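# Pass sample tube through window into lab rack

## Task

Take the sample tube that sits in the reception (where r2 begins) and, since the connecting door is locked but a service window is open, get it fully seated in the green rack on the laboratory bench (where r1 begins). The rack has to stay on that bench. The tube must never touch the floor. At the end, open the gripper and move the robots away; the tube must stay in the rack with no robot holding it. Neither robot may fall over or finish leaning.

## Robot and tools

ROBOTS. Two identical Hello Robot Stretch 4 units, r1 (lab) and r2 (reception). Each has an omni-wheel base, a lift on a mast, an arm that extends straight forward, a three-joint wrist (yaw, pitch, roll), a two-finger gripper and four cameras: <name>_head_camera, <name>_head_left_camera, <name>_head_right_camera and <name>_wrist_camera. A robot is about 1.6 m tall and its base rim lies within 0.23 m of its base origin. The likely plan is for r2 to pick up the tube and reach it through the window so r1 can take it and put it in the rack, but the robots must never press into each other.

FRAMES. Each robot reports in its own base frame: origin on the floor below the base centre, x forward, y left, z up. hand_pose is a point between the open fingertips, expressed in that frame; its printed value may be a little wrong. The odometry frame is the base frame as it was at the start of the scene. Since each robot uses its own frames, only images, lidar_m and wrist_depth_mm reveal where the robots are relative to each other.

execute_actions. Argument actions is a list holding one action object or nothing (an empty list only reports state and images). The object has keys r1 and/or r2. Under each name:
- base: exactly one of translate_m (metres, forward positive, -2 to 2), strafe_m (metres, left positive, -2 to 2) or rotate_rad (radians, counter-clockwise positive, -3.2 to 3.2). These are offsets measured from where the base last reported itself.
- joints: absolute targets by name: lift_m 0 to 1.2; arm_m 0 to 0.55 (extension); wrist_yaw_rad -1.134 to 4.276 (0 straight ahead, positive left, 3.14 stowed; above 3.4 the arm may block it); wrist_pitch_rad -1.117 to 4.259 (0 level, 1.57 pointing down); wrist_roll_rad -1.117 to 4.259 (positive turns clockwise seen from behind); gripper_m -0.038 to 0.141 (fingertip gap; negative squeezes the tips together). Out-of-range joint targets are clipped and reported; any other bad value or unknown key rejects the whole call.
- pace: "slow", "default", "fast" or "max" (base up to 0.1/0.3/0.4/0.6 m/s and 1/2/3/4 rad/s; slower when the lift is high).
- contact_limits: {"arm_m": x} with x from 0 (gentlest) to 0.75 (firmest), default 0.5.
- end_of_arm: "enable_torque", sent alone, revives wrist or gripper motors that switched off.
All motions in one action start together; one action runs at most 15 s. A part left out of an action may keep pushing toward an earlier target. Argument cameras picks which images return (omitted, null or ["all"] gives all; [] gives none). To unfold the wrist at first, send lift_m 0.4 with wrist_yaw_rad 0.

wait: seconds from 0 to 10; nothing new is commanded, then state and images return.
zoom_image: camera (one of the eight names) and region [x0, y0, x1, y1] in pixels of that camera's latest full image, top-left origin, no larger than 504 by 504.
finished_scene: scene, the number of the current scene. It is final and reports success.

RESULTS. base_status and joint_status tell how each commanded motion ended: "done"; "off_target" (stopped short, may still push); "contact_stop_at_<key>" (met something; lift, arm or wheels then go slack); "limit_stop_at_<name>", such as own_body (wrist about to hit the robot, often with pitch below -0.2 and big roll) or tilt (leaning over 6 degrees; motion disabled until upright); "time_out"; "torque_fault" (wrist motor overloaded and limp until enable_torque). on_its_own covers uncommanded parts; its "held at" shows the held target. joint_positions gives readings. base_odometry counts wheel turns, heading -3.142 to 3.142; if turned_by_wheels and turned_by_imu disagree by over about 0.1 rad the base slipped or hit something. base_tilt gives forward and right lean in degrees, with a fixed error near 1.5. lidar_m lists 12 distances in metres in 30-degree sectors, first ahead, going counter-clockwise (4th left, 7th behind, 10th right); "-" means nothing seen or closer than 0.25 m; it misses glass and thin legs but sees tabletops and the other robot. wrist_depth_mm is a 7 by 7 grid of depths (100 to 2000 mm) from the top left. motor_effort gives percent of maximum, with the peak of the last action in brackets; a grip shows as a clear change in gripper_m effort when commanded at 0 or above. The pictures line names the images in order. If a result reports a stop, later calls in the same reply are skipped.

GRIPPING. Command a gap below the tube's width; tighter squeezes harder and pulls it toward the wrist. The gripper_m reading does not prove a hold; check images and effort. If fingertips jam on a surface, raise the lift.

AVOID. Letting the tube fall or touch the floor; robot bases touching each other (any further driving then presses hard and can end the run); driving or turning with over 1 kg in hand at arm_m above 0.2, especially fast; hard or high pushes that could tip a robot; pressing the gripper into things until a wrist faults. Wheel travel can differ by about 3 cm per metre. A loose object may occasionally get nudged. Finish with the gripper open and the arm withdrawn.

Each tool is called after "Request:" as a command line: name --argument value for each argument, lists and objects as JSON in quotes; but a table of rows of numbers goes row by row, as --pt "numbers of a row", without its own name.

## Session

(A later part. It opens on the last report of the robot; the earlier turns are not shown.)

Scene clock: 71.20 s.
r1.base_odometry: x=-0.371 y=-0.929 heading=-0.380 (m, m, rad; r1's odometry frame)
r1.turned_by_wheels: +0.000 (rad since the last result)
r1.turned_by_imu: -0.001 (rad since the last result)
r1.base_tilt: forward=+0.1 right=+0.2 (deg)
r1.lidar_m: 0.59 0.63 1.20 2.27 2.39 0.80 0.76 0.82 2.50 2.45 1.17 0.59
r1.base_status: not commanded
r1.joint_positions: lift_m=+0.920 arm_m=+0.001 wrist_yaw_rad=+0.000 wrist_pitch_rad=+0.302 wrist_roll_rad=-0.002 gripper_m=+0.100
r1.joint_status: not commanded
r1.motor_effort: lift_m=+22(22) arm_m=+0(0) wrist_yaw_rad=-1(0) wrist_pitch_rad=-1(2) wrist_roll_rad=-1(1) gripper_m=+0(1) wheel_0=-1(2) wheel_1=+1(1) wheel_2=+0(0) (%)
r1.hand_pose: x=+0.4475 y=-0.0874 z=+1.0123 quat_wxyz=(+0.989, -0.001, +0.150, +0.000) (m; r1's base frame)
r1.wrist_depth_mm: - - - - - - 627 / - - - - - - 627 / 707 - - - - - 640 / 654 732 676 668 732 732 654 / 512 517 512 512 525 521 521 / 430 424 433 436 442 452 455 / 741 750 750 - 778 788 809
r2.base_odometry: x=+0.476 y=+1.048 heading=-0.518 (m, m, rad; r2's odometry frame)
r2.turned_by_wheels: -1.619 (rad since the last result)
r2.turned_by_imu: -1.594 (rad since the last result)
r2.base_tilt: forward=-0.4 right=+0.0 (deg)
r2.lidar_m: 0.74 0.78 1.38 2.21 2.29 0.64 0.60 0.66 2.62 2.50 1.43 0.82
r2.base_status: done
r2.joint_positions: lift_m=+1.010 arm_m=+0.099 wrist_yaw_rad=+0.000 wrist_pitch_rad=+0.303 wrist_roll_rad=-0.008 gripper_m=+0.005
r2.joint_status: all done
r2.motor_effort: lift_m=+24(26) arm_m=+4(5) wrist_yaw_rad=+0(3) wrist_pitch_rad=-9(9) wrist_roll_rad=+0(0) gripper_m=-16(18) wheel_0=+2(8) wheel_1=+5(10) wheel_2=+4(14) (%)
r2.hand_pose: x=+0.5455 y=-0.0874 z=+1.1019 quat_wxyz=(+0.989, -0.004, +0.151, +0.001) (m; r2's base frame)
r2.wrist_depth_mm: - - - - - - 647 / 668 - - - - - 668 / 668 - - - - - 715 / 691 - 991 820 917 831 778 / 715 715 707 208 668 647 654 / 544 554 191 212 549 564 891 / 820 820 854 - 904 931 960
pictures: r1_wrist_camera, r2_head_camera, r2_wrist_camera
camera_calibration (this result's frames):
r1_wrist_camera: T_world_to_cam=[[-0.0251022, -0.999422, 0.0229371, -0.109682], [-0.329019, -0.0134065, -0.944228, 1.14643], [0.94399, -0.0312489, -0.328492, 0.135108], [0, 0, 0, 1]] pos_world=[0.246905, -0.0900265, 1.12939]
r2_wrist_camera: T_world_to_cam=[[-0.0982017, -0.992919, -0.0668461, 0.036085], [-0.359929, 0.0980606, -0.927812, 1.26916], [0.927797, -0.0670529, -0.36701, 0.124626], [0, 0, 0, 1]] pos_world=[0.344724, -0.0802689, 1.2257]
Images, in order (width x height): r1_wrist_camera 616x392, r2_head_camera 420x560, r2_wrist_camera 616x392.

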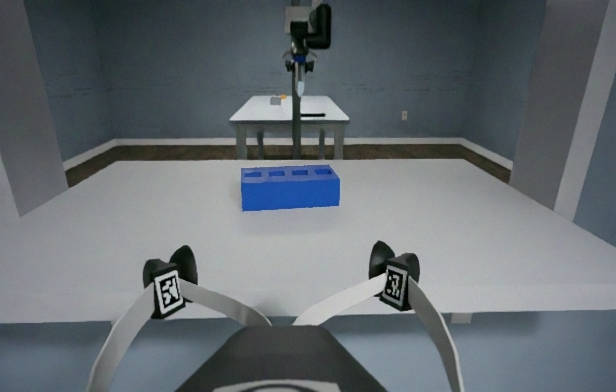

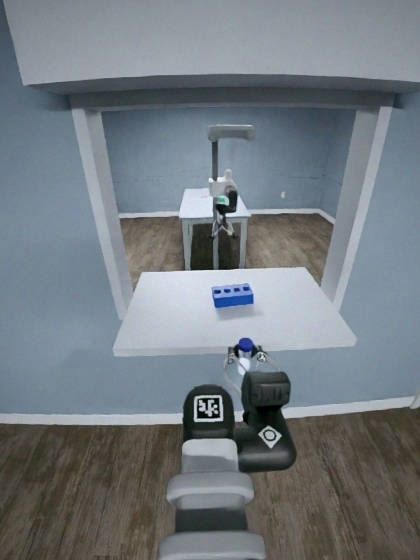

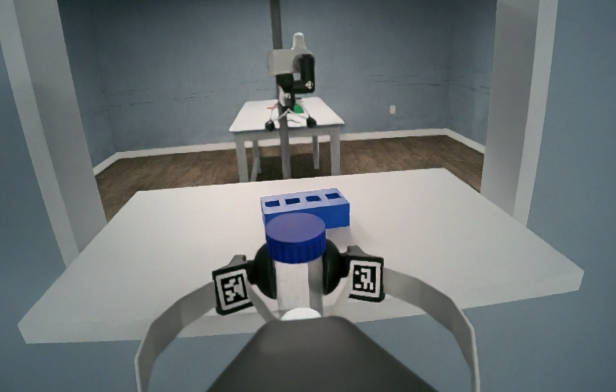

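Request:
execute_actions --actions '[{"r1":{"joints":{"arm_m":0.2,"lift_m":0.9}},"r2":{"base":{"translate_m":0.2},"joints":{"arm_m":0.35,"lift_m":0.995}}}]' --cameras '["r2_head_camera","r2_wrist_camera","r1_wrist_camera","r1_head_camera"]'

Request:
zoom_image --camera "r1_head_camera" --region '[170,240,270,330]'

Scene clock: 79.23 s.
r1.base_odometry: x=-0.371 y=-0.929 heading=-0.380 (m, m, rad; r1's odometry frame)
r1.turned_by_wheels: +0.000 (rad since the last result)
r1.turned_by_imu: -0.002 (rad since the last result)
r1.base_tilt: forward=+0.1 right=+0.1 (deg)
r1.lidar_m: 0.56 0.63 1.19 2.27 2.38 0.81 0.76 0.81 2.52 2.44 1.19 0.61
r1.base_status: not commanded
r1.joint_positions: lift_m=+0.900 arm_m=+0.199 wrist_yaw_rad=+0.000 wrist_pitch_rad=+0.302 wrist_roll_rad=-0.002 gripper_m=+0.100
r1.joint_status: all done
r1.motor_effort: lift_m=+18(20) arm_m=+8(8) wrist_yaw_rad=-1(1) wrist_pitch_rad=-2(5) wrist_roll_rad=-1(1) gripper_m=-1(0) wheel_0=-2(1) wheel_1=+1(1) wheel_2=+0(0) (%)
r1.hand_pose: x=+0.6450 y=-0.0874 z=+0.9926 quat_wxyz=(+0.989, -0.001, +0.150, +0.000) (m; r1's base frame)
r1.wrist_depth_mm: - - - 715 - - - / - - - - - - - / - - - - - - - / 715 661 668 512 668 668 647 / 477 469 449 462 473 477 477 / 366 334 336 349 336 368 368 / 298 287 309 - 298 300 301
r2.base_odometry: x=+0.650 y=+0.949 heading=-0.518 (m, m, rad; r2's odometry frame)
r2.turned_by_wheels: +0.000 (rad since the last result)
r2.turned_by_imu: +0.000 (rad since the last result)
r2.base_tilt: forward=-0.5 right=-0.3 (deg)
r2.lidar_m: 0.56 0.58 1.09 2.22 2.32 0.85 0.80 0.82 2.58 2.48 1.14 0.60
r2.base_status: done
r2.joint_positions: lift_m=+0.995 arm_m=+0.349 wrist_yaw_rad=+0.000 wrist_pitch_rad=+0.303 wrist_roll_rad=-0.008 gripper_m=+0.005
r2.joint_status: all done
r2.motor_effort: lift_m=+15(23) arm_m=+5(5) wrist_yaw_rad=-2(0) wrist_pitch_rad=-8(9) wrist_roll_rad=+0(1) gripper_m=-18(18) wheel_0=+4(8) wheel_1=+4(9) wheel_2=-3(15) (%)
r2.hand_pose: x=+0.7955 y=-0.0874 z=+1.0877 quat_wxyz=(+0.989, -0.004, +0.151, +0.001) (m; r2's base frame)
r2.wrist_depth_mm: - - - - - - - / - - - 931 - - - / - - - 788 - - - / - - - - - - - / - - - 208 634 615 640 / 525 525 191 211 389 473 473 / 436 421 436 - 377 394 399
pictures: r1_head_camera, r1_wrist_camera, r2_head_camera, r2_wrist_camera
camera_calibration (this result's frames):
r1_wrist_camera: T_world_to_cam=[[-0.0252044, -0.999419, 0.0229436, -0.104244], [-0.329264, -0.0133709, -0.944143, 1.19291], [0.943901, -0.0313511, -0.328736, -0.0574635], [0, 0, 0, 1]] pos_world=[0.444395, -0.0900346, 1.10978]
r2_wrist_camera: T_world_to_cam=[[-0.0978804, -0.99295, -0.0668498, 0.059518], [-0.359924, 0.097945, -0.927826, 1.34596], [0.927833, -0.0667552, -0.366974, -0.112553], [0, 0, 0, 1]] pos_world=[0.594698, -0.0802449, 1.21149]
Images, in order (width x height): r1_head_camera 420x560, r1_wrist_camera 616x392, r2_head_camera 420x560, r2_wrist_camera 616x392.

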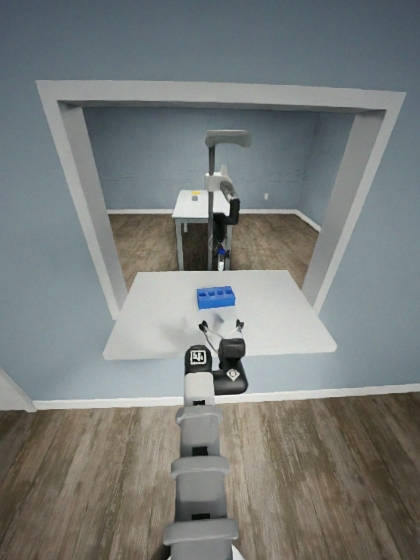

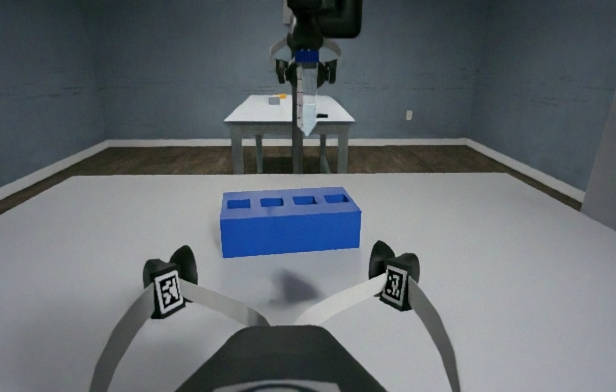

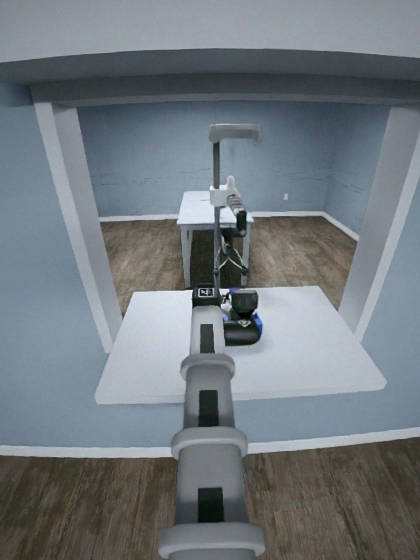

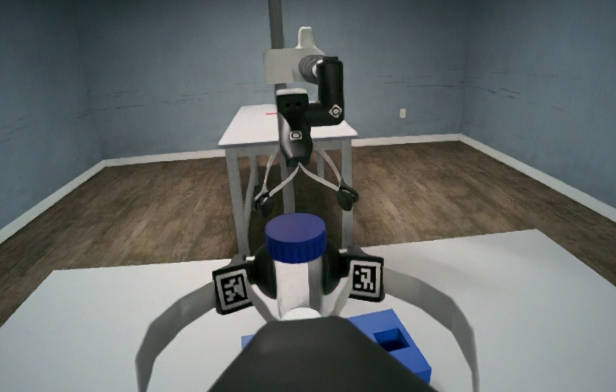

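Region (170, 240, 270, 330) of r1_head_camera's 420x560 image, scaled by 5.040, with more detail than that image has; it fills the top 454 rows of this view, and the rest is white.

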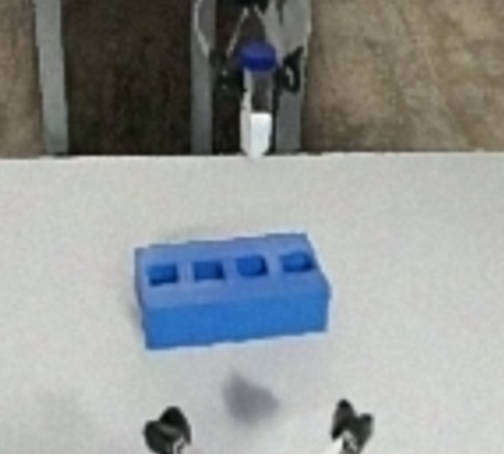

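Request:
execute_actions --actions '[{"r2":{"base":{"strafe_m":-0.006},"joints":{"arm_m":0.41,"lift_m":0.945}}}]' --cameras '["r2_wrist_camera","r1_wrist_camera","r1_head_camera"]'

Request:
zoom_image --camera "r1_head_camera" --region '[170,240,270,330]'

Scene clock: 88.23 s.
r1.base_odometry: x=-0.371 y=-0.929 heading=-0.380 (m, m, rad; r1's odometry frame)
r1.turned_by_wheels: +0.000 (rad since the last result)
r1.turned_by_imu: -0.001 (rad since the last result)
r1.base_tilt: forward=+0.1 right=+0.1 (deg)
r1.lidar_m: 0.59 0.63 1.18 2.29 2.38 0.78 0.76 0.82 2.53 2.46 1.16 0.64
r1.base_status: not commanded
r1.joint_positions: lift_m=+0.900 arm_m=+0.199 wrist_yaw_rad=+0.000 wrist_pitch_rad=+0.302 wrist_roll_rad=-0.002 gripper_m=+0.100
r1.joint_status: not commanded
r1.motor_effort: lift_m=+18(18) arm_m=+8(8) wrist_yaw_rad=-1(1) wrist_pitch_rad=-6(4) wrist_roll_rad=-1(1) gripper_m=+1(0) wheel_0=-2(2) wheel_1=+1(1) wheel_2=+0(0) (%)
r1.hand_pose: x=+0.6450 y=-0.0874 z=+0.9926 quat_wxyz=(+0.989, -0.001, +0.150, +0.000) (m; r1's base frame)
r1.wrist_depth_mm: - - - 683 - - - / - - - 647 - - - / - - - - - - - / 715 654 661 512 661 668 647 / 473 469 449 455 469 473 473 / 368 332 334 349 334 368 368 / 297 287 307 - 300 300 301
r2.base_odometry: x=+0.647 y=+0.944 heading=-0.518 (m, m, rad; r2's odometry frame)
r2.turned_by_wheels: +0.000 (rad since the last result)
r2.turned_by_imu: +0.000 (rad since the last result)
r2.base_tilt: forward=-0.6 right=-0.3 (deg)
r2.lidar_m: 0.56 0.58 1.10 2.23 2.30 0.86 0.80 0.84 2.60 2.50 1.11 0.58
r2.base_status: done
r2.joint_positions: lift_m=+0.945 arm_m=+0.409 wrist_yaw_rad=+0.000 wrist_pitch_rad=+0.303 wrist_roll_rad=-0.008 gripper_m=+0.005
r2.joint_status: all done
r2.motor_effort: lift_m=+15(14) arm_m=+5(5) wrist_yaw_rad=-1(1) wrist_pitch_rad=-9(9) wrist_roll_rad=+0(1) gripper_m=-18(17) wheel_0=-1(10) wheel_1=-2(8) wheel_2=+0(4) (%)
r2.hand_pose: x=+0.8555 y=-0.0874 z=+1.0377 quat_wxyz=(+0.989, -0.004, +0.151, +0.001) (m; r2's base frame)
r2.wrist_depth_mm: - - - 1098 - - - / - - - 715 - - - / - - - - - - - / - - - - - - - / - - 574 207 544 525 508 / 445 445 191 211 317 402 399 / 370 355 355 - 304 338 338
pictures: r1_head_camera, r1_wrist_camera, r2_wrist_camera
camera_calibration (this result's frames):
r1_wrist_camera: T_world_to_cam=[[-0.0252044, -0.999419, 0.0229436, -0.104244], [-0.329264, -0.0133709, -0.944143, 1.19291], [0.943901, -0.0313511, -0.328736, -0.0574635], [0, 0, 0, 1]] pos_world=[0.444395, -0.0900346, 1.10978]
r2_wrist_camera: T_world_to_cam=[[-0.0979502, -0.992944, -0.0668401, 0.0620777], [-0.36001, 0.0979679, -0.927791, 1.32119], [0.927792, -0.0668142, -0.367065, -0.186421], [0, 0, 0, 1]] pos_world=[0.65468, -0.0802497, 1.1615]
Images, in order (width x height): r1_head_camera 420x560, r1_wrist_camera 616x392, r2_wrist_camera 616x392.

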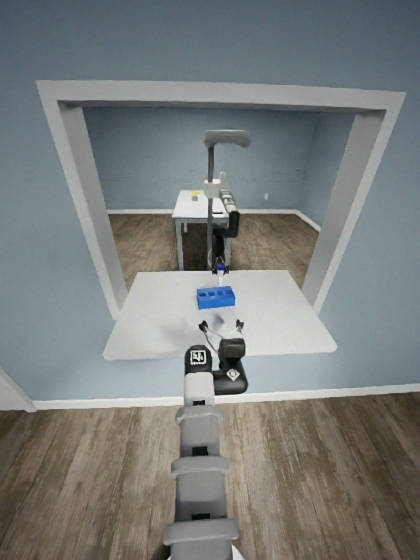

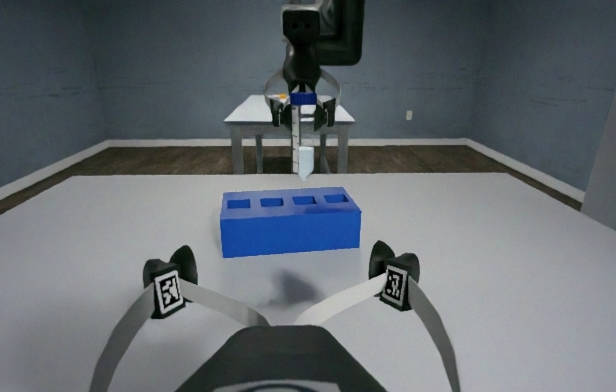

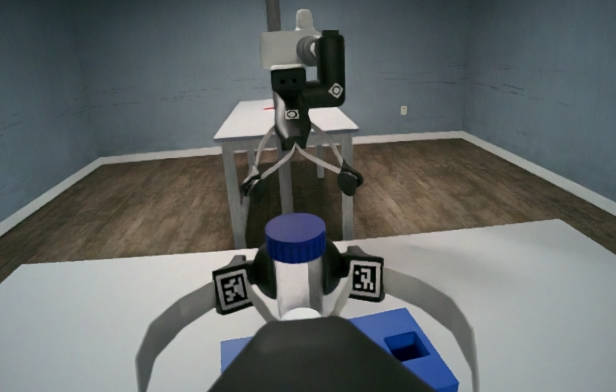

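Region (170, 240, 270, 330) of r1_head_camera's 420x560 image, scaled by 5.040, with more detail than that image has; it fills the top 454 rows of this view, and the rest is white.

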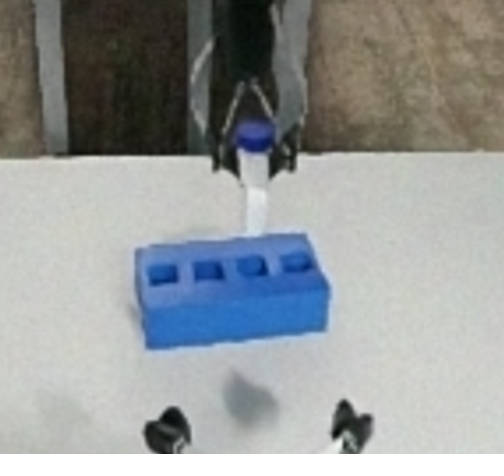

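Request:
execute_actions --actions '[{"r2":{"joints":{"arm_m":0.425,"lift_m":0.915}}}]' --cameras '["r1_wrist_camera","r1_head_camera"]'

Request:
zoom_image --camera "r1_head_camera" --region '[190,260,250,315]'

Request:
zoom_image --camera "r1_wrist_camera" --region '[230,100,380,240]'

Scene clock: 93.97 s.
r1.base_odometry: x=-0.371 y=-0.929 heading=-0.380 (m, m, rad; r1's odometry frame)
r1.turned_by_wheels: +0.000 (rad since the last result)
r1.turned_by_imu: -0.001 (rad since the last result)
r1.base_tilt: forward=+0.1 right=+0.1 (deg)
r1.lidar_m: 0.58 0.63 1.17 2.27 2.36 0.79 0.75 0.82 2.51 2.44 1.18 0.64
r1.base_status: not commanded
r1.joint_positions: lift_m=+0.900 arm_m=+0.199 wrist_yaw_rad=+0.000 wrist_pitch_rad=+0.302 wrist_roll_rad=-0.002 gripper_m=+0.100
r1.joint_status: not commanded
r1.motor_effort: lift_m=+18(18) arm_m=+8(8) wrist_yaw_rad=-1(1) wrist_pitch_rad=-3(4) wrist_roll_rad=-1(1) gripper_m=+0(0) wheel_0=-2(2) wheel_1=+1(1) wheel_2=+0(0) (%)
r1.hand_pose: x=+0.6450 y=-0.0874 z=+0.9926 quat_wxyz=(+0.989, -0.001, +0.150, +0.000) (m; r1's base frame)
r1.wrist_depth_mm: - - - 960 - - - / - - - 668 - - - / - - - - - - - / 707 668 668 488 654 676 647 / 466 473 449 452 477 473 477 / 364 334 336 347 334 366 366 / 297 287 309 - 298 300 300
r2.base_odometry: x=+0.647 y=+0.944 heading=-0.518 (m, m, rad; r2's odometry frame)
r2.turned_by_wheels: +0.000 (rad since the last result)
r2.turned_by_imu: +0.000 (rad since the last result)
r2.base_tilt: forward=-0.7 right=-0.1 (deg)
r2.lidar_m: 0.56 0.57 1.10 2.23 2.32 0.83 0.79 0.83 2.60 2.47 1.14 0.58
r2.base_status: not commanded
r2.joint_positions: lift_m=+0.915 arm_m=+0.424 wrist_yaw_rad=+0.000 wrist_pitch_rad=+0.303 wrist_roll_rad=-0.008 gripper_m=+0.005
r2.joint_status: all done
r2.motor_effort: lift_m=+15(15) arm_m=+5(5) wrist_yaw_rad=+0(1) wrist_pitch_rad=-9(9) wrist_roll_rad=-2(0) gripper_m=-18(18) wheel_0=-1(1) wheel_1=-2(2) wheel_2=+0(0) (%)
r2.hand_pose: x=+0.8705 y=-0.0874 z=+1.0076 quat_wxyz=(+0.989, -0.004, +0.151, +0.001) (m; r2's base frame)
r2.wrist_depth_mm: - - - 991 - - - / - - - 683 - - - / - - - 1921 - - - / - - - - - - - / 525 517 508 208 480 469 455 / 397 397 191 211 277 362 357 / 330 319 307 - 253 286 301
pictures: r1_head_camera, r1_wrist_camera
camera_calibration (this result's frames):
r1_wrist_camera: T_world_to_cam=[[-0.0252042, -0.999419, 0.0229436, -0.104244], [-0.329264, -0.013371, -0.944143, 1.19291], [0.943901, -0.0313509, -0.328736, -0.0574635], [0, 0, 0, 1]] pos_world=[0.444395, -0.0900346, 1.10978]
Images, in order (width x height): r1_head_camera 420x560, r1_wrist_camera 616x392.

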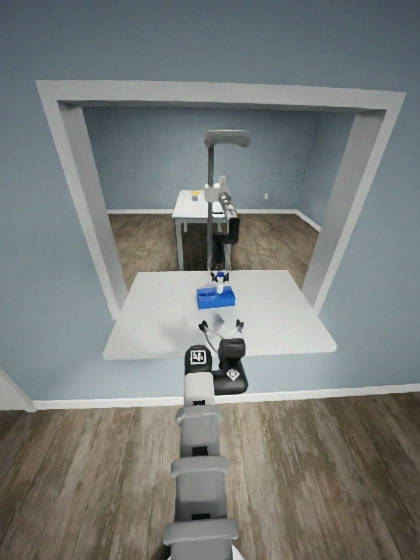

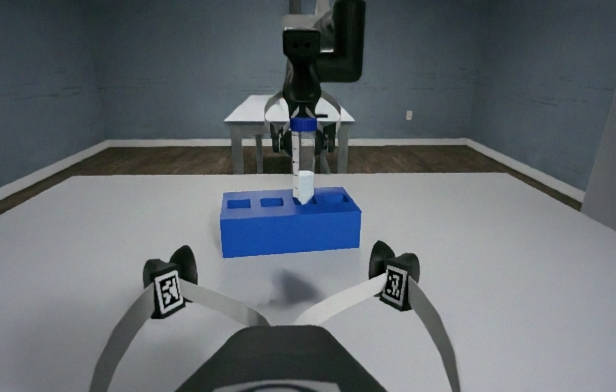

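Region (190, 260, 250, 315) of r1_head_camera's 420x560 image, scaled by 8.400, with more detail than that image has; it fills the top 462 rows of this view, and the rest is white.

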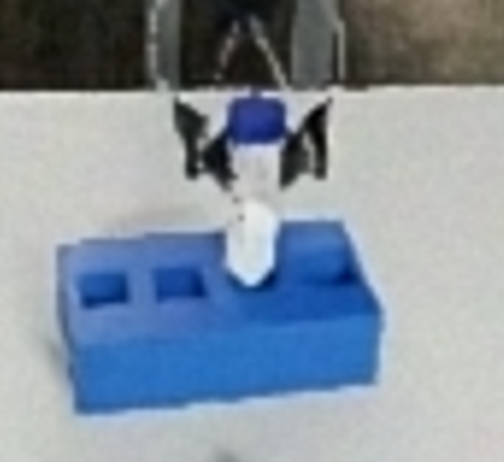

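Region (230, 100, 380, 240) of r1_wrist_camera's 616x392 image, scaled by 3.360; it fills the top 470 rows of this view, and the rest is white.

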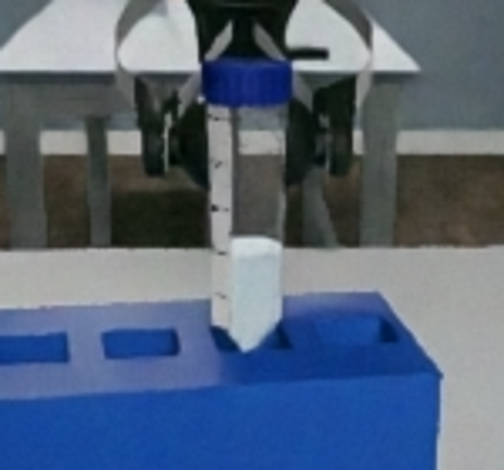

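Request:
execute_actions --actions '[{"r2":{"joints":{"lift_m":0.885},"pace":"slow"}}]' --cameras '["r1_wrist_camera","r2_wrist_camera"]'

Scene clock: 97.57 s.
r1.base_odometry: x=-0.371 y=-0.929 heading=-0.380 (m, m, rad; r1's odometry frame)
r1.turned_by_wheels: +0.000 (rad since the last result)
r1.turned_by_imu: -0.001 (rad since the last result)
r1.base_tilt: forward=+0.1 right=+0.1 (deg)
r1.lidar_m: 0.55 0.62 1.21 2.29 2.39 0.81 0.77 0.81 2.54 2.46 1.14 0.63
r1.base_status: not commanded
r1.joint_positions: lift_m=+0.900 arm_m=+0.199 wrist_yaw_rad=+0.000 wrist_pitch_rad=+0.302 wrist_roll_rad=-0.002 gripper_m=+0.100
r1.joint_status: not commanded
r1.motor_effort: lift_m=+17(18) arm_m=+8(8) wrist_yaw_rad=-1(0) wrist_pitch_rad=-5(2) wrist_roll_rad=-1(1) gripper_m=+0(0) wheel_0=-1(2) wheel_1=+1(1) wheel_2=+0(0) (%)
r1.hand_pose: x=+0.6450 y=-0.0874 z=+0.9926 quat_wxyz=(+0.989, -0.001, +0.150, +0.000) (m; r1's base frame)
r1.wrist_depth_mm: - - - 1281 - - - / - - - 691 - - - / - - - - - - - / 723 661 668 484 661 668 647 / 469 466 452 466 473 477 477 / 366 336 336 351 336 366 366 / 297 286 310 - 298 301 300
r2.base_odometry: x=+0.647 y=+0.944 heading=-0.518 (m, m, rad; r2's odometry frame)
r2.turned_by_wheels: +0.000 (rad since the last result)
r2.turned_by_imu: +0.000 (rad since the last result)
r2.base_tilt: forward=-0.5 right=-0.2 (deg)
r2.lidar_m: 0.55 0.56 1.10 2.23 2.29 0.83 0.79 0.83 2.59 2.49 1.14 0.59
r2.base_status: not commanded
r2.joint_positions: lift_m=+0.885 arm_m=+0.424 wrist_yaw_rad=+0.000 wrist_pitch_rad=+0.302 wrist_roll_rad=-0.008 gripper_m=+0.005
r2.joint_status: all done
r2.motor_effort: lift_m=+15(15) arm_m=+5(5) wrist_yaw_rad=+0(0) wrist_pitch_rad=-8(9) wrist_roll_rad=+0(0) gripper_m=-15(17) wheel_0=-1(1) wheel_1=-2(2) wheel_2=+0(0) (%)
r2.hand_pose: x=+0.8705 y=-0.0874 z=+0.9778 quat_wxyz=(+0.989, -0.004, +0.151, +0.001) (m; r2's base frame)
r2.wrist_depth_mm: - - - 676 - - - / - - - 676 - - - / - - - 1983 - - - / - - - - - - 554 / 462 459 449 208 424 413 402 / 349 351 191 212 233 317 314 / 291 279 254 - 216 239 -
pictures: r1_wrist_camera, r2_wrist_camera
camera_calibration (this result's frames):
r1_wrist_camera: T_world_to_cam=[[-0.0252042, -0.999419, 0.0229436, -0.104244], [-0.329264, -0.013371, -0.944143, 1.19291], [0.943901, -0.0313509, -0.328736, -0.0574633], [0, 0, 0, 1]] pos_world=[0.444395, -0.0900346, 1.10978]
r2_wrist_camera: T_world_to_cam=[[-0.0980422, -0.992932, -0.0668796, 0.0596347], [-0.359625, 0.098011, -0.927935, 1.27086], [0.927932, -0.0669253, -0.366692, -0.222836], [0, 0, 0, 1]] pos_world=[0.669657, -0.0802586, 1.10155]
Images, in order (width x height): r1_wrist_camera 616x392, r2_wrist_camera 616x392.

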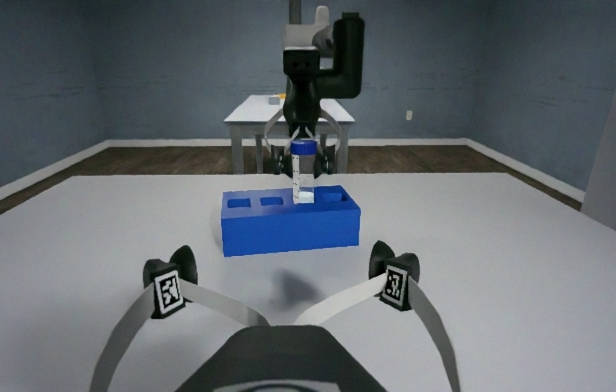

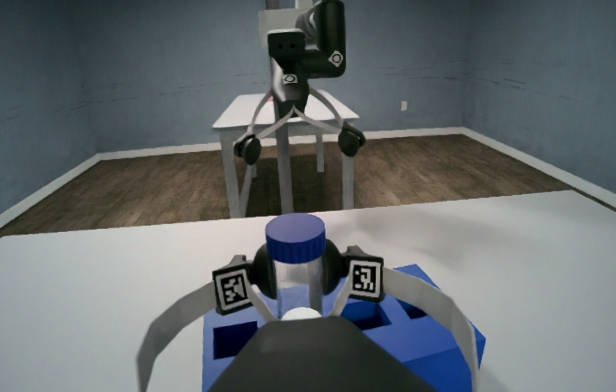

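Request:
execute_actions --actions '[{"r1":{"base":{"strafe_m":-0.022},"joints":{"arm_m":0.3,"lift_m":0.895,"gripper_m":0.08}},"r2":{"joints":{"lift_m":0.872,"gripper_m":0.07}}}]' --cameras '["r1_wrist_camera"]'

Request:
execute_actions --actions '[{"r1":{"joints":{"arm_m":0.44}},"r2":{"joints":{"arm_m":0.15}}}]' --cameras '["r1_wrist_camera","r2_wrist_camera"]'

Scene clock: 107.30 s.
r1.base_odometry: x=-0.379 y=-0.949 heading=-0.380 (m, m, rad; r1's odometry frame)
r1.turned_by_wheels: +0.000 (rad since the last result)
r1.turned_by_imu: -0.001 (rad since the last result)
r1.base_tilt: forward=+0.0 right=+0.1 (deg)
r1.lidar_m: 0.58 0.63 1.19 2.30 2.39 0.80 0.75 0.79 2.49 2.41 1.15 0.64
r1.base_status: done
r1.joint_positions: lift_m=+0.895 arm_m=+0.299 wrist_yaw_rad=+0.000 wrist_pitch_rad=+0.302 wrist_roll_rad=-0.002 gripper_m=+0.080
r1.joint_status: all done
r1.motor_effort: lift_m=+18(18) arm_m=+8(9) wrist_yaw_rad=+0(1) wrist_pitch_rad=-4(1) wrist_roll_rad=-1(1) gripper_m=-1(1) wheel_0=-1(8) wheel_1=+0(8) wheel_2=+0(1) (%)
r1.hand_pose: x=+0.7450 y=-0.0874 z=+0.9876 quat_wxyz=(+0.989, -0.001, +0.150, +0.000) (m; r1's base frame)
r1.wrist_depth_mm: - - - 1138 - - - / - - - 574 - - - / - - - - - - - / 640 647 603 427 647 654 - / 459 459 357 375 459 466 466 / 355 340 332 340 329 357 359 / 290 281 301 - 291 293 294
r2.base_odometry: x=+0.647 y=+0.944 heading=-0.518 (m, m, rad; r2's odometry frame)
r2.turned_by_wheels: +0.000 (rad since the last result)
r2.turned_by_imu: +0.000 (rad since the last result)
r2.base_tilt: forward=-0.5 right=-0.2 (deg)
r2.lidar_m: 0.55 0.58 1.11 2.23 2.32 0.86 0.79 0.83 2.60 2.51 1.15 0.60
r2.base_status: not commanded
r2.joint_positions: lift_m=+0.872 arm_m=+0.424 wrist_yaw_rad=+0.000 wrist_pitch_rad=+0.302 wrist_roll_rad=-0.008 gripper_m=+0.070
r2.joint_status: all done
r2.motor_effort: lift_m=+15(14) arm_m=+5(5) wrist_yaw_rad=+0(0) wrist_pitch_rad=-7(8) wrist_roll_rad=+1(0) gripper_m=-3(17) wheel_0=-1(1) wheel_1=-2(2) wheel_2=+0(0) (%)
r2.hand_pose: x=+0.8705 y=-0.0874 z=+0.9649 quat_wxyz=(+0.989, -0.004, +0.150, +0.001) (m; r2's base frame)
r2.wrist_depth_mm: - - - 574 - - - / - - - 574 - - - / - - - 1921 - - - / - - - - - 535 521 / 436 430 418 279 271 387 379 / 329 329 224 156 219 287 296 / 273 264 215 - 210 239 -
pictures: r1_wrist_camera
camera_calibration (this result's frames):
r1_wrist_camera: T_world_to_cam=[[-0.025285, -0.999417, 0.0229444, -0.101571], [-0.329289, -0.0133443, -0.944135, 1.22113], [0.943891, -0.0314278, -0.328759, -0.153492], [0, 0, 0, 1]] pos_world=[0.544416, -0.0900407, 1.10478]
Images, in order (width x height): r1_wrist_camera 616x392.

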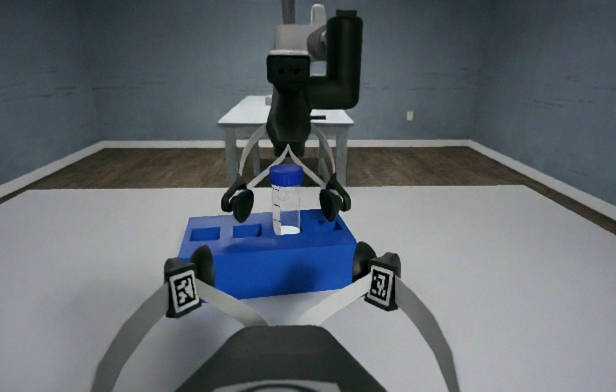

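Scene clock: 109.23 s.
r1.base_odometry: x=-0.379 y=-0.949 heading=-0.380 (m, m, rad; r1's odometry frame)
r1.turned_by_wheels: +0.000 (rad since the last result)
r1.turned_by_imu: -0.001 (rad since the last result)
r1.base_tilt: forward=+0.1 right=+0.1 (deg)
r1.lidar_m: 0.57 0.62 1.18 2.31 2.41 0.77 0.77 0.81 2.53 2.42 1.19 0.61
r1.base_status: not commanded
r1.joint_positions: lift_m=+0.895 arm_m=+0.439 wrist_yaw_rad=+0.000 wrist_pitch_rad=+0.302 wrist_roll_rad=-0.002 gripper_m=+0.080
r1.joint_status: all done
r1.motor_effort: lift_m=+18(18) arm_m=+8(10) wrist_yaw_rad=+0(0) wrist_pitch_rad=-4(6) wrist_roll_rad=-1(1) gripper_m=+0(0) wheel_0=-1(1) wheel_1=+1(1) wheel_2=+0(0) (%)
r1.hand_pose: x=+0.8850 y=-0.0874 z=+0.9876 quat_wxyz=(+0.989, -0.001, +0.150, +0.000) (m; r1's base frame)
r1.wrist_depth_mm: - - - 1060 - - - / - - - 707 - - - / - - - 1983 - - - / - - - - - - - / 459 459 459 317 462 459 462 / 355 327 262 263 251 357 362 / 293 216 233 - 273 291 294
r2.base_odometry: x=+0.647 y=+0.944 heading=-0.518 (m, m, rad; r2's odometry frame)
r2.turned_by_wheels: +0.000 (rad since the last result)
r2.turned_by_imu: +0.000 (rad since the last result)
r2.base_tilt: forward=-0.6 right=-0.2 (deg)
r2.lidar_m: 0.56 0.58 1.11 2.22 2.32 0.85 0.79 0.83 2.60 2.50 1.13 0.59
r2.base_status: not commanded
r2.joint_positions: lift_m=+0.872 arm_m=+0.151 wrist_yaw_rad=+0.000 wrist_pitch_rad=+0.302 wrist_roll_rad=-0.008 gripper_m=+0.070
r2.joint_status: all done
r2.motor_effort: lift_m=+15(14) arm_m=-5(5) wrist_yaw_rad=-1(1) wrist_pitch_rad=-8(8) wrist_roll_rad=+1(1) gripper_m=-2(5) wheel_0=-1(1) wheel_1=-2(2) wheel_2=+0(0) (%)
r2.hand_pose: x=+0.5971 y=-0.0875 z=+0.9648 quat_wxyz=(+0.989, -0.004, +0.151, +0.001) (m; r2's base frame)
r2.wrist_depth_mm: - - - 691 - - - / - - - 707 - - - / - - - 759 - - - / 699 615 554 466 512 535 521 / 439 430 421 413 359 389 384 / 329 330 300 157 291 304 298 / 276 264 277 - 265 264 -
pictures: r1_wrist_camera, r2_wrist_camera
camera_calibration (this result's frames):
r1_wrist_camera: T_world_to_cam=[[-0.0252515, -0.999418, 0.0229442, -0.098052], [-0.329286, -0.0133553, -0.944136, 1.26722], [0.943893, -0.0313961, -0.328757, -0.285623], [0, 0, 0, 1]] pos_world=[0.6844, -0.0900382, 1.10478]
r2_wrist_camera: T_world_to_cam=[[-0.0982726, -0.992911, -0.0668589, 0.0320179], [-0.359757, 0.0980864, -0.927876, 1.16048], [0.927856, -0.0671318, -0.366846, 0.0262431], [0, 0, 0, 1]] pos_world=[0.396289, -0.0802749, 1.08855]
Images, in order (width x height): r1_wrist_camera 616x392, r2_wrist_camera 616x392.

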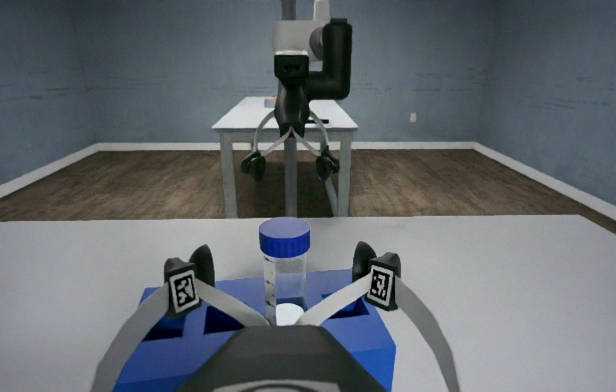

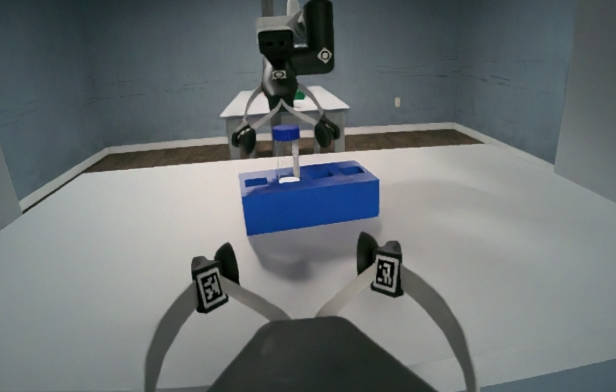

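Request:
execute_actions --actions '[{"r1":{"joints":{"arm_m":0.464,"lift_m":0.886,"gripper_m":0.045}}}]' --cameras '["r1_wrist_camera"]'

Request:
execute_actions --actions '[{"r1":{"joints":{"gripper_m":0.005,"arm_m":0.469}}}]' --cameras '[]'

Request:
execute_actions --actions '[{"r1":{"joints":{"lift_m":0.97}}}]' --cameras '["r1_wrist_camera","r2_wrist_camera"]'

Scene clock: 115.80 s.
r1.base_odometry: x=-0.379 y=-0.949 heading=-0.380 (m, m, rad; r1's odometry frame)
r1.turned_by_wheels: +0.000 (rad since the last result)
r1.turned_by_imu: -0.001 (rad since the last result)
r1.base_tilt: forward=+0.1 right=+0.1 (deg)
r1.lidar_m: 0.57 0.62 1.19 2.30 2.40 0.79 0.75 0.81 2.53 2.42 1.18 0.61
r1.base_status: not commanded
r1.joint_positions: lift_m=+0.886 arm_m=+0.463 wrist_yaw_rad=+0.000 wrist_pitch_rad=+0.302 wrist_roll_rad=-0.002 gripper_m=+0.045
r1.joint_status: all done
r1.motor_effort: lift_m=+17(18) arm_m=+8(9) wrist_yaw_rad=-1(2) wrist_pitch_rad=-5(3) wrist_roll_rad=-1(1) gripper_m=-3(0) wheel_0=-1(1) wheel_1=+1(0) wheel_2=+0(0) (%)
r1.hand_pose: x=+0.9090 y=-0.0874 z=+0.9786 quat_wxyz=(+0.989, -0.001, +0.150, +0.000) (m; r1's base frame)
r1.wrist_depth_mm: - - - 1008 - - - / - - - 691 - - - / - - - 1921 - - - / - - - - - - - / 439 442 415 222 442 442 445 / 340 312 237 253 195 342 345 / 279 201 220 - 221 279 281
r2.base_odometry: x=+0.647 y=+0.944 heading=-0.518 (m, m, rad; r2's odometry frame)
r2.turned_by_wheels: +0.000 (rad since the last result)
r2.turned_by_imu: +0.000 (rad since the last result)
r2.base_tilt: forward=-0.6 right=+0.0 (deg)
r2.lidar_m: 0.55 0.59 1.12 2.21 2.31 0.85 0.81 0.84 2.58 2.51 1.14 0.61
r2.base_status: not commanded
r2.joint_positions: lift_m=+0.872 arm_m=+0.151 wrist_yaw_rad=+0.000 wrist_pitch_rad=+0.302 wrist_roll_rad=-0.008 gripper_m=+0.070
r2.joint_status: not commanded
r2.motor_effort: lift_m=+14(15) arm_m=-4(5) wrist_yaw_rad=+0(0) wrist_pitch_rad=-8(8) wrist_roll_rad=+0(0) gripper_m=-1(3) wheel_0=-1(1) wheel_1=-2(2) wheel_2=+0(0) (%)
r2.hand_pose: x=+0.5971 y=-0.0875 z=+0.9648 quat_wxyz=(+0.989, -0.004, +0.151, +0.001) (m; r2's base frame)
r2.wrist_depth_mm: - - - 683 - - - / - - - 691 - - - / - - - 750 - - - / 699 621 554 469 517 539 521 / 439 433 421 415 362 389 382 / 330 329 300 156 293 303 297 / 274 265 276 - 265 265 -
pictures: r1_wrist_camera
camera_calibration (this result's frames):
r1_wrist_camera: T_world_to_cam=[[-0.0252785, -0.999417, 0.0229443, -0.0972223], [-0.32929, -0.0133464, -0.944135, 1.26663], [0.943891, -0.0314217, -0.32876, -0.311236], [0, 0, 0, 1]] pos_world=[0.708403, -0.0900402, 1.09578]
Images, in order (width x height): r1_wrist_camera 616x392.

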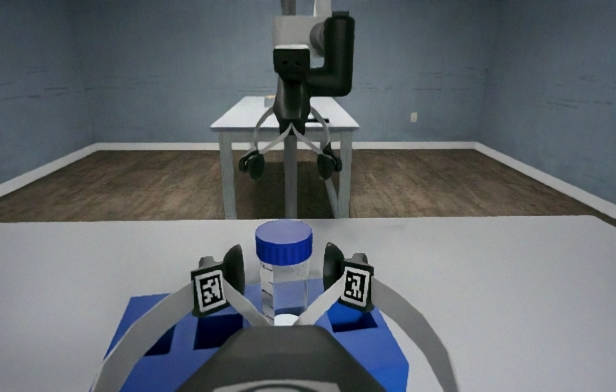

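Scene clock: 117.00 s.
r1.base_odometry: x=-0.379 y=-0.949 heading=-0.380 (m, m, rad; r1's odometry frame)
r1.turned_by_wheels: +0.000 (rad since the last result)
r1.turned_by_imu: +0.000 (rad since the last result)
r1.base_tilt: forward=+0.1 right=+0.1 (deg)
r1.lidar_m: 0.59 0.63 1.20 2.30 2.42 0.78 0.76 0.84 2.47 2.40 1.15 0.60
r1.base_status: not commanded
r1.joint_positions: lift_m=+0.886 arm_m=+0.468 wrist_yaw_rad=+0.000 wrist_pitch_rad=+0.302 wrist_roll_rad=-0.002 gripper_m=+0.005
r1.joint_status: all done
r1.motor_effort: lift_m=+17(18) arm_m=+8(8) wrist_yaw_rad=-2(1) wrist_pitch_rad=-4(4) wrist_roll_rad=-1(1) gripper_m=-12(12) wheel_0=-1(0) wheel_1=+0(0) wheel_2=+0(0) (%)
r1.hand_pose: x=+0.9140 y=-0.0874 z=+0.9786 quat_wxyz=(+0.989, -0.001, +0.150, +0.000) (m; r1's base frame)
r1.wrist_depth_mm: - - - 1008 - - - / - - - 683 - - - / - - - 1983 - - - / - - - - - - - / 439 439 439 206 442 445 442 / 340 327 203 215 187 345 343 / 281 197 224 - 229 271 279
r2.base_odometry: x=+0.647 y=+0.944 heading=-0.518 (m, m, rad; r2's odometry frame)
r2.turned_by_wheels: +0.000 (rad since the last result)
r2.turned_by_imu: +0.000 (rad since the last result)
r2.base_tilt: forward=-0.5 right=-0.3 (deg)
r2.lidar_m: 0.56 0.59 1.09 2.22 2.31 0.82 0.78 0.82 2.61 2.49 1.15 0.60
r2.base_status: not commanded
r2.joint_positions: lift_m=+0.872 arm_m=+0.151 wrist_yaw_rad=+0.000 wrist_pitch_rad=+0.302 wrist_roll_rad=-0.008 gripper_m=+0.070
r2.joint_status: not commanded
r2.motor_effort: lift_m=+15(14) arm_m=-4(5) wrist_yaw_rad=+0(0) wrist_pitch_rad=-8(8) wrist_roll_rad=+0(1) gripper_m=-4(1) wheel_0=-1(1) wheel_1=-2(2) wheel_2=+0(0) (%)
r2.hand_pose: x=+0.5971 y=-0.0875 z=+0.9648 quat_wxyz=(+0.989, -0.004, +0.151, +0.001) (m; r2's base frame)
r2.wrist_depth_mm: - - - 683 - - - / - - - 676 - - - / - - - 759 - - - / 691 621 554 469 517 539 521 / 436 430 421 415 359 392 382 / 330 330 298 156 291 304 297 / 276 266 274 - 265 264 -
pictures: none
No camera images: the call's "cameras" was empty. Leave "cameras" out to get every camera's image.

Scene clock: 118.33 s.
r1.base_odometry: x=-0.379 y=-0.949 heading=-0.380 (m, m, rad; r1's odometry frame)
r1.turned_by_wheels: +0.000 (rad since the last result)
r1.turned_by_imu: +0.000 (rad since the last result)
r1.base_tilt: forward=+0.1 right=+0.1 (deg)
r1.lidar_m: 0.57 0.62 1.17 2.26 2.39 0.81 0.76 0.84 2.49 2.42 1.19 0.64
r1.base_status: not commanded
r1.joint_positions: lift_m=+0.970 arm_m=+0.468 wrist_yaw_rad=+0.000 wrist_pitch_rad=+0.302 wrist_roll_rad=-0.002 gripper_m=+0.005
r1.joint_status: all done
r1.motor_effort: lift_m=+22(22) arm_m=+8(8) wrist_yaw_rad=-2(1) wrist_pitch_rad=-4(3) wrist_roll_rad=-1(1) gripper_m=-12(12) wheel_0=-1(0) wheel_1=+1(0) wheel_2=+0(0) (%)
r1.hand_pose: x=+0.9140 y=-0.0874 z=+1.0622 quat_wxyz=(+0.989, -0.001, +0.150, +0.000) (m; r1's base frame)
r1.wrist_depth_mm: - - - - - - - / - - - 1060 - - - / - - - 732 - - - / - - - - - - - / - - - 206 - - - / 477 452 204 215 187 477 480 / 387 362 399 - 384 375 387
r2.base_odometry: x=+0.647 y=+0.944 heading=-0.518 (m, m, rad; r2's odometry frame)
r2.turned_by_wheels: +0.000 (rad since the last result)
r2.turned_by_imu: +0.000 (rad since the last result)
r2.base_tilt: forward=-0.6 right=-0.1 (deg)
r2.lidar_m: 0.53 0.59 1.12 2.21 2.31 0.83 0.75 0.84 2.58 2.49 1.16 0.60
r2.base_status: not commanded
r2.joint_positions: lift_m=+0.872 arm_m=+0.151 wrist_yaw_rad=+0.000 wrist_pitch_rad=+0.302 wrist_roll_rad=-0.008 gripper_m=+0.070
r2.joint_status: not commanded
r2.motor_effort: lift_m=+14(15) arm_m=-5(5) wrist_yaw_rad=-1(0) wrist_pitch_rad=-8(9) wrist_roll_rad=+1(0) gripper_m=-4(4) wheel_0=-1(1) wheel_1=-2(2) wheel_2=+0(0) (%)
r2.hand_pose: x=+0.5971 y=-0.0875 z=+0.9648 quat_wxyz=(+0.989, -0.004, +0.151, +0.001) (m; r2's base frame)
r2.wrist_depth_mm: - - - 661 - - - / - - - - - - - / - - - - - - - / 691 615 554 466 512 535 521 / 439 430 424 415 359 392 384 / 330 329 298 156 291 303 296 / 274 265 277 - 265 264 -
pictures: r1_wrist_camera, r2_wrist_camera
camera_calibration (this result's frames):
r1_wrist_camera: T_world_to_cam=[[-0.0252785, -0.999417, 0.0229499, -0.0990203], [-0.329496, -0.0133447, -0.944063, 1.34725], [0.943818, -0.0314264, -0.328967, -0.28819], [0, 0, 0, 1]] pos_world=[0.71341, -0.0900406, 1.17936]
r2_wrist_camera: T_world_to_cam=[[-0.0982727, -0.992911, -0.066859, 0.032018], [-0.359757, 0.0980865, -0.927876, 1.16048], [0.927856, -0.0671318, -0.366846, 0.0262433], [0, 0, 0, 1]] pos_world=[0.396289, -0.0802749, 1.08855]
Images, in order (width x height): r1_wrist_camera 616x392, r2_wrist_camera 616x392.

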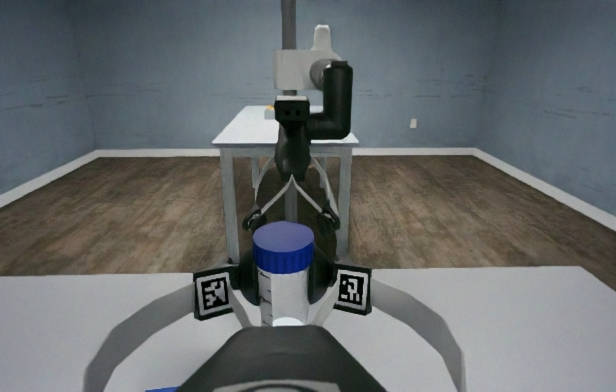

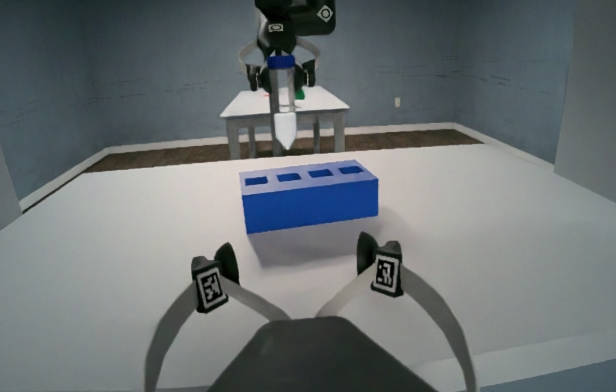

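Request:
execute_actions --actions '[{"r1":{"base":{"translate_m":-0.36},"joints":{"arm_m":0.1},"pace":"fast"},"r2":{"joints":{"arm_m":0.01}}}]' --cameras '[]'

Request:
execute_actions --actions '[{"r1":{"base":{"rotate_rad":3.12},"joints":{"lift_m":0.9}}}]' --cameras '["r1_wrist_camera","r1_head_camera"]'

Scene clock: 127.20 s.
r1.base_odometry: x=-0.713 y=-0.816 heading=-0.380 (m, m, rad; r1's odometry frame)
r1.turned_by_wheels: +0.000 (rad since the last result)
r1.turned_by_imu: -0.001 (rad since the last result)
r1.base_tilt: forward=+0.1 right=+0.1 (deg)
r1.lidar_m: 0.93 0.95 1.65 2.30 2.42 0.44 0.40 0.49 2.50 2.41 1.68 1.00
r1.base_status: done
r1.joint_positions: lift_m=+0.970 arm_m=+0.101 wrist_yaw_rad=+0.000 wrist_pitch_rad=+0.302 wrist_roll_rad=-0.002 gripper_m=+0.005
r1.joint_status: all done
r1.motor_effort: lift_m=+22(22) arm_m=-7(8) wrist_yaw_rad=-1(0) wrist_pitch_rad=-4(5) wrist_roll_rad=-1(1) gripper_m=-11(13) wheel_0=+0(7) wheel_1=+0(7) wheel_2=-3(10) (%)
r1.hand_pose: x=+0.5476 y=-0.0875 z=+1.0621 quat_wxyz=(+0.989, -0.001, +0.151, +0.000) (m; r1's base frame)
r1.wrist_depth_mm: 768 - - - - 842 788 / 809 - - - - 891 866 / 842 - - - - 904 904 / 891 866 878 854 878 917 976 / 960 946 699 204 976 1008 1025 / 1025 976 204 215 187 1060 1098 / 1078 1078 1078 - 1138 1138 1138
r2.base_odometry: x=+0.647 y=+0.944 heading=-0.518 (m, m, rad; r2's odometry frame)
r2.turned_by_wheels: +0.000 (rad since the last result)
r2.turned_by_imu: +0.000 (rad since the last result)
r2.base_tilt: forward=-0.5 right=-0.1 (deg)
r2.lidar_m: 0.54 0.59 1.12 2.21 2.30 0.83 0.80 0.86 2.59 2.49 1.13 0.58
r2.base_status: not commanded
r2.joint_positions: lift_m=+0.872 arm_m=+0.011 wrist_yaw_rad=+0.000 wrist_pitch_rad=+0.302 wrist_roll_rad=-0.008 gripper_m=+0.070
r2.joint_status: all done
r2.motor_effort: lift_m=+14(15) arm_m=-5(4) wrist_yaw_rad=+1(0) wrist_pitch_rad=-8(8) wrist_roll_rad=+0(1) gripper_m=-3(2) wheel_0=-1(1) wheel_1=-2(2) wheel_2=+0(0) (%)
r2.hand_pose: x=+0.4571 y=-0.0875 z=+0.9648 quat_wxyz=(+0.989, -0.004, +0.151, +0.001) (m; r2's base frame)
r2.wrist_depth_mm: - - - - - - 597 / - - - - - - 597 / - - - - 891 878 621 / 597 621 591 580 554 539 525 / 439 436 424 415 392 404 413 / 375 379 377 156 699 723 741 / 683 691 707 - 750 778 798
pictures: none
No camera images: the call's "cameras" was empty. Leave "cameras" out to get every camera's image.

Scene clock: 130.33 s.
r1.base_odometry: x=-0.713 y=-0.816 heading=+2.740 (m, m, rad; r1's odometry frame)
r1.turned_by_wheels: +3.120 (rad since the last result)
r1.turned_by_imu: +3.122 (rad since the last result)
r1.base_tilt: forward=+0.1 right=+0.1 (deg)
r1.lidar_m: 0.42 0.45 0.57 2.38 1.71 0.98 0.94 1.01 1.61 2.33 2.38 0.46
r1.base_status: done
r1.joint_positions: lift_m=+0.900 arm_m=+0.101 wrist_yaw_rad=+0.000 wrist_pitch_rad=+0.302 wrist_roll_rad=-0.002 gripper_m=+0.005
r1.joint_status: all done
r1.motor_effort: lift_m=+19(24) arm_m=-7(8) wrist_yaw_rad=-2(1) wrist_pitch_rad=-5(6) wrist_roll_rad=-1(1) gripper_m=-12(11) wheel_0=-2(7) wheel_1=-3(9) wheel_2=-1(4) (%)
r1.hand_pose: x=+0.5476 y=-0.0874 z=+0.9924 quat_wxyz=(+0.989, -0.001, +0.151, +0.000) (m; r1's base frame)
r1.wrist_depth_mm: - - - - - - - / - - - - - - - / - - - - - - - / - 976 991 1008 - - - / 707 691 654 205 750 - - / 544 521 204 213 187 1808 1808 / 445 415 462 - 449 1366 1430
r2.base_odometry: x=+0.647 y=+0.944 heading=-0.518 (m, m, rad; r2's odometry frame)
r2.turned_by_wheels: +0.000 (rad since the last result)
r2.turned_by_imu: +0.000 (rad since the last result)
r2.base_tilt: forward=-0.6 right=+0.0 (deg)
r2.lidar_m: 0.56 0.60 1.10 2.23 2.31 0.84 0.79 0.84 2.59 2.50 1.15 0.57
r2.base_status: not commanded
r2.joint_positions: lift_m=+0.872 arm_m=+0.011 wrist_yaw_rad=+0.000 wrist_pitch_rad=+0.302 wrist_roll_rad=-0.008 gripper_m=+0.070
r2.joint_status: not commanded
r2.motor_effort: lift_m=+15(14) arm_m=-5(4) wrist_yaw_rad=+0(2) wrist_pitch_rad=-8(7) wrist_roll_rad=-1(2) gripper_m=-2(3) wheel_0=-1(1) wheel_1=-2(2) wheel_2=+0(0) (%)
r2.hand_pose: x=+0.4571 y=-0.0875 z=+0.9648 quat_wxyz=(+0.989, -0.004, +0.151, +0.001) (m; r2's base frame)
r2.wrist_depth_mm: - - - - - - 597 / - - - - - - 597 / - - - 1808 904 878 615 / 597 621 591 585 559 544 521 / 439 433 427 418 389 404 413 / 375 382 375 156 699 723 750 / 676 683 699 - 750 778 809
pictures: r1_head_camera, r1_wrist_camera
camera_calibration (this result's frames):
r1_wrist_camera: T_world_to_cam=[[-0.0252846, -0.999417, 0.0229519, -0.10668], [-0.32969, -0.0133382, -0.943995, 1.16071], [0.943751, -0.0314355, -0.32916, 0.0348306], [0, 0, 0, 1]] pos_world=[0.347107, -0.0900415, 1.10962]
Images, in order (width x height): r1_head_camera 420x560, r1_wrist_camera 616x392.

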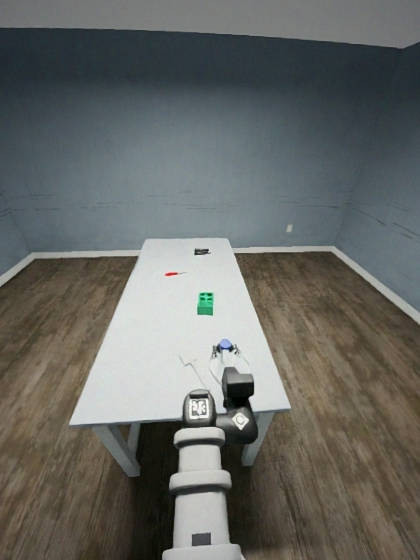

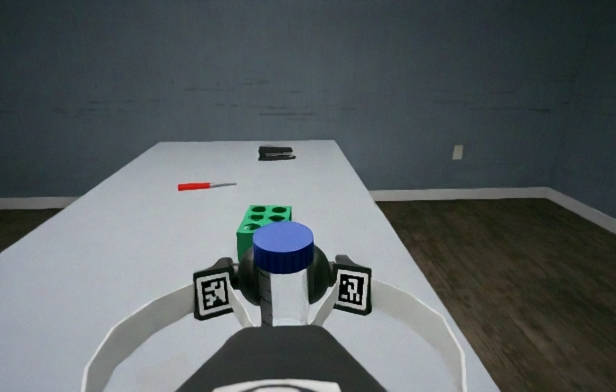

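Request:
execute_actions --actions '[{"r1":{"base":{"strafe_m":-0.19},"joints":{"lift_m":0.86,"wrist_yaw_rad":0.8,"arm_m":0.5}}}]' --cameras '["r1_wrist_camera","r1_head_camera","r1_head_left_camera"]'

Request:
zoom_image --camera "r1_head_camera" --region '[130,260,220,330]'

Scene clock: 138.60 s.
r1.base_odometry: x=-0.639 y=-0.641 heading=+2.739 (m, m, rad; r1's odometry frame)
r1.turned_by_wheels: +0.000 (rad since the last result)
r1.turned_by_imu: -0.002 (rad since the last result)
r1.base_tilt: forward=+0.1 right=+0.1 (deg)
r1.lidar_m: 0.41 0.43 0.61 2.57 1.74 1.01 0.94 1.23 1.60 2.12 2.20 0.44
r1.base_status: done
r1.joint_positions: lift_m=+0.860 arm_m=+0.499 wrist_yaw_rad=+0.800 wrist_pitch_rad=+0.302 wrist_roll_rad=-0.002 gripper_m=+0.005
r1.joint_status: all done
r1.motor_effort: lift_m=+18(14) arm_m=+8(8) wrist_yaw_rad=+1(3) wrist_pitch_rad=-4(7) wrist_roll_rad=-1(1) gripper_m=-12(12) wheel_0=+1(9) wheel_1=-2(9) wheel_2=+0(1) (%)
r1.hand_pose: x=+0.9242 y=+0.1366 z=+0.9525 quat_wxyz=(+0.911, -0.060, +0.138, +0.385) (m; r1's base frame)
r1.wrist_depth_mm: - - - - - - 1808 / - - - - - - 1921 / - - - - - - 1921 / - - - 891 891 809 878 / - 621 609 206 615 615 621 / 480 459 204 215 187 480 480 / 392 366 410 - 353 377 392
r2.base_odometry: x=+0.647 y=+0.944 heading=-0.518 (m, m, rad; r2's odometry frame)
r2.turned_by_wheels: +0.000 (rad since the last result)
r2.turned_by_imu: +0.000 (rad since the last result)
r2.base_tilt: forward=-0.6 right=-0.1 (deg)
r2.lidar_m: 0.54 0.59 1.12 2.21 2.31 0.82 0.80 0.84 2.60 2.46 1.15 0.59
r2.base_status: not commanded
r2.joint_positions: lift_m=+0.872 arm_m=+0.011 wrist_yaw_rad=+0.000 wrist_pitch_rad=+0.302 wrist_roll_rad=-0.008 gripper_m=+0.070
r2.joint_status: not commanded
r2.motor_effort: lift_m=+15(14) arm_m=-5(5) wrist_yaw_rad=+0(0) wrist_pitch_rad=-8(8) wrist_roll_rad=-1(0) gripper_m=-5(2) wheel_0=-1(1) wheel_1=-2(2) wheel_2=+0(0) (%)
r2.hand_pose: x=+0.4571 y=-0.0875 z=+0.9648 quat_wxyz=(+0.989, -0.004, +0.151, +0.001) (m; r2's base frame)
r2.wrist_depth_mm: - - - - - - 591 / - - - - - - 597 / - - - - 904 866 615 / 591 627 591 580 564 535 530 / 439 433 427 415 392 404 413 / 373 379 375 156 691 715 732 / 676 683 699 - 741 778 798
pictures: r1_head_camera, r1_head_left_camera, r1_wrist_camera
camera_calibration (this result's frames):
r1_wrist_camera: T_world_to_cam=[[0.699161, -0.714596, 0.0229488, -0.58077], [-0.220121, -0.245683, -0.944027, 1.18071], [0.680236, 0.654975, -0.32907, -0.176933], [0, 0, 0, 1]] pos_world=[0.786308, -0.00904827, 1.06973]
Images, in order (width x height): r1_head_camera 420x560, r1_head_left_camera 420x672, r1_wrist_camera 616x392.

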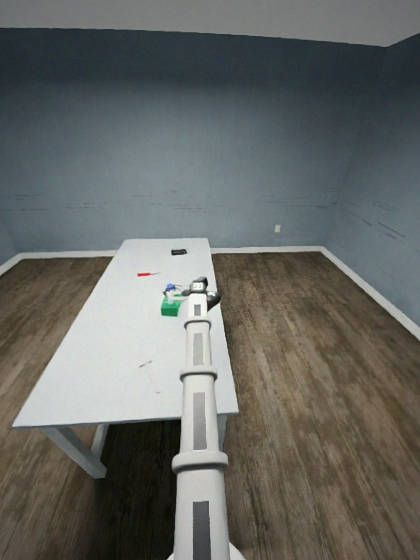

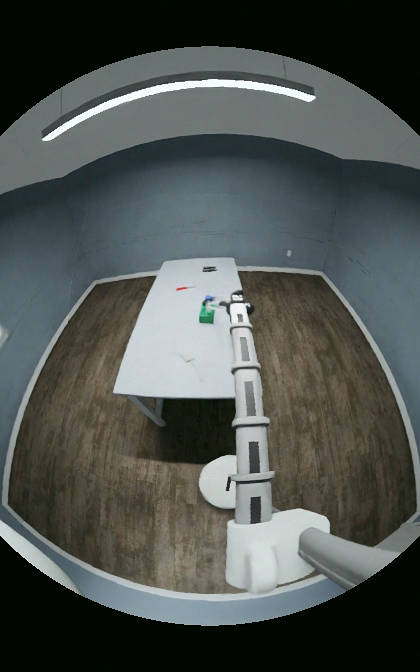

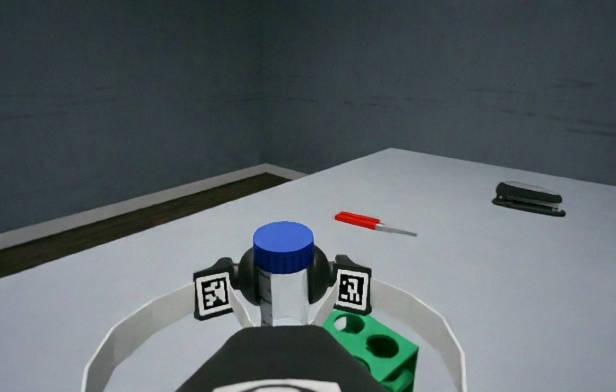

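Region (130, 260, 220, 330) of r1_head_camera's 420x560 image, scaled by 5.600, with more detail than that image has.

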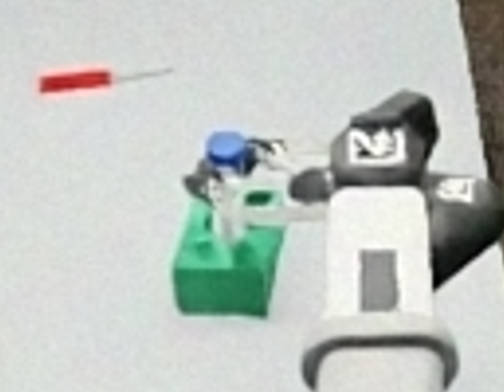

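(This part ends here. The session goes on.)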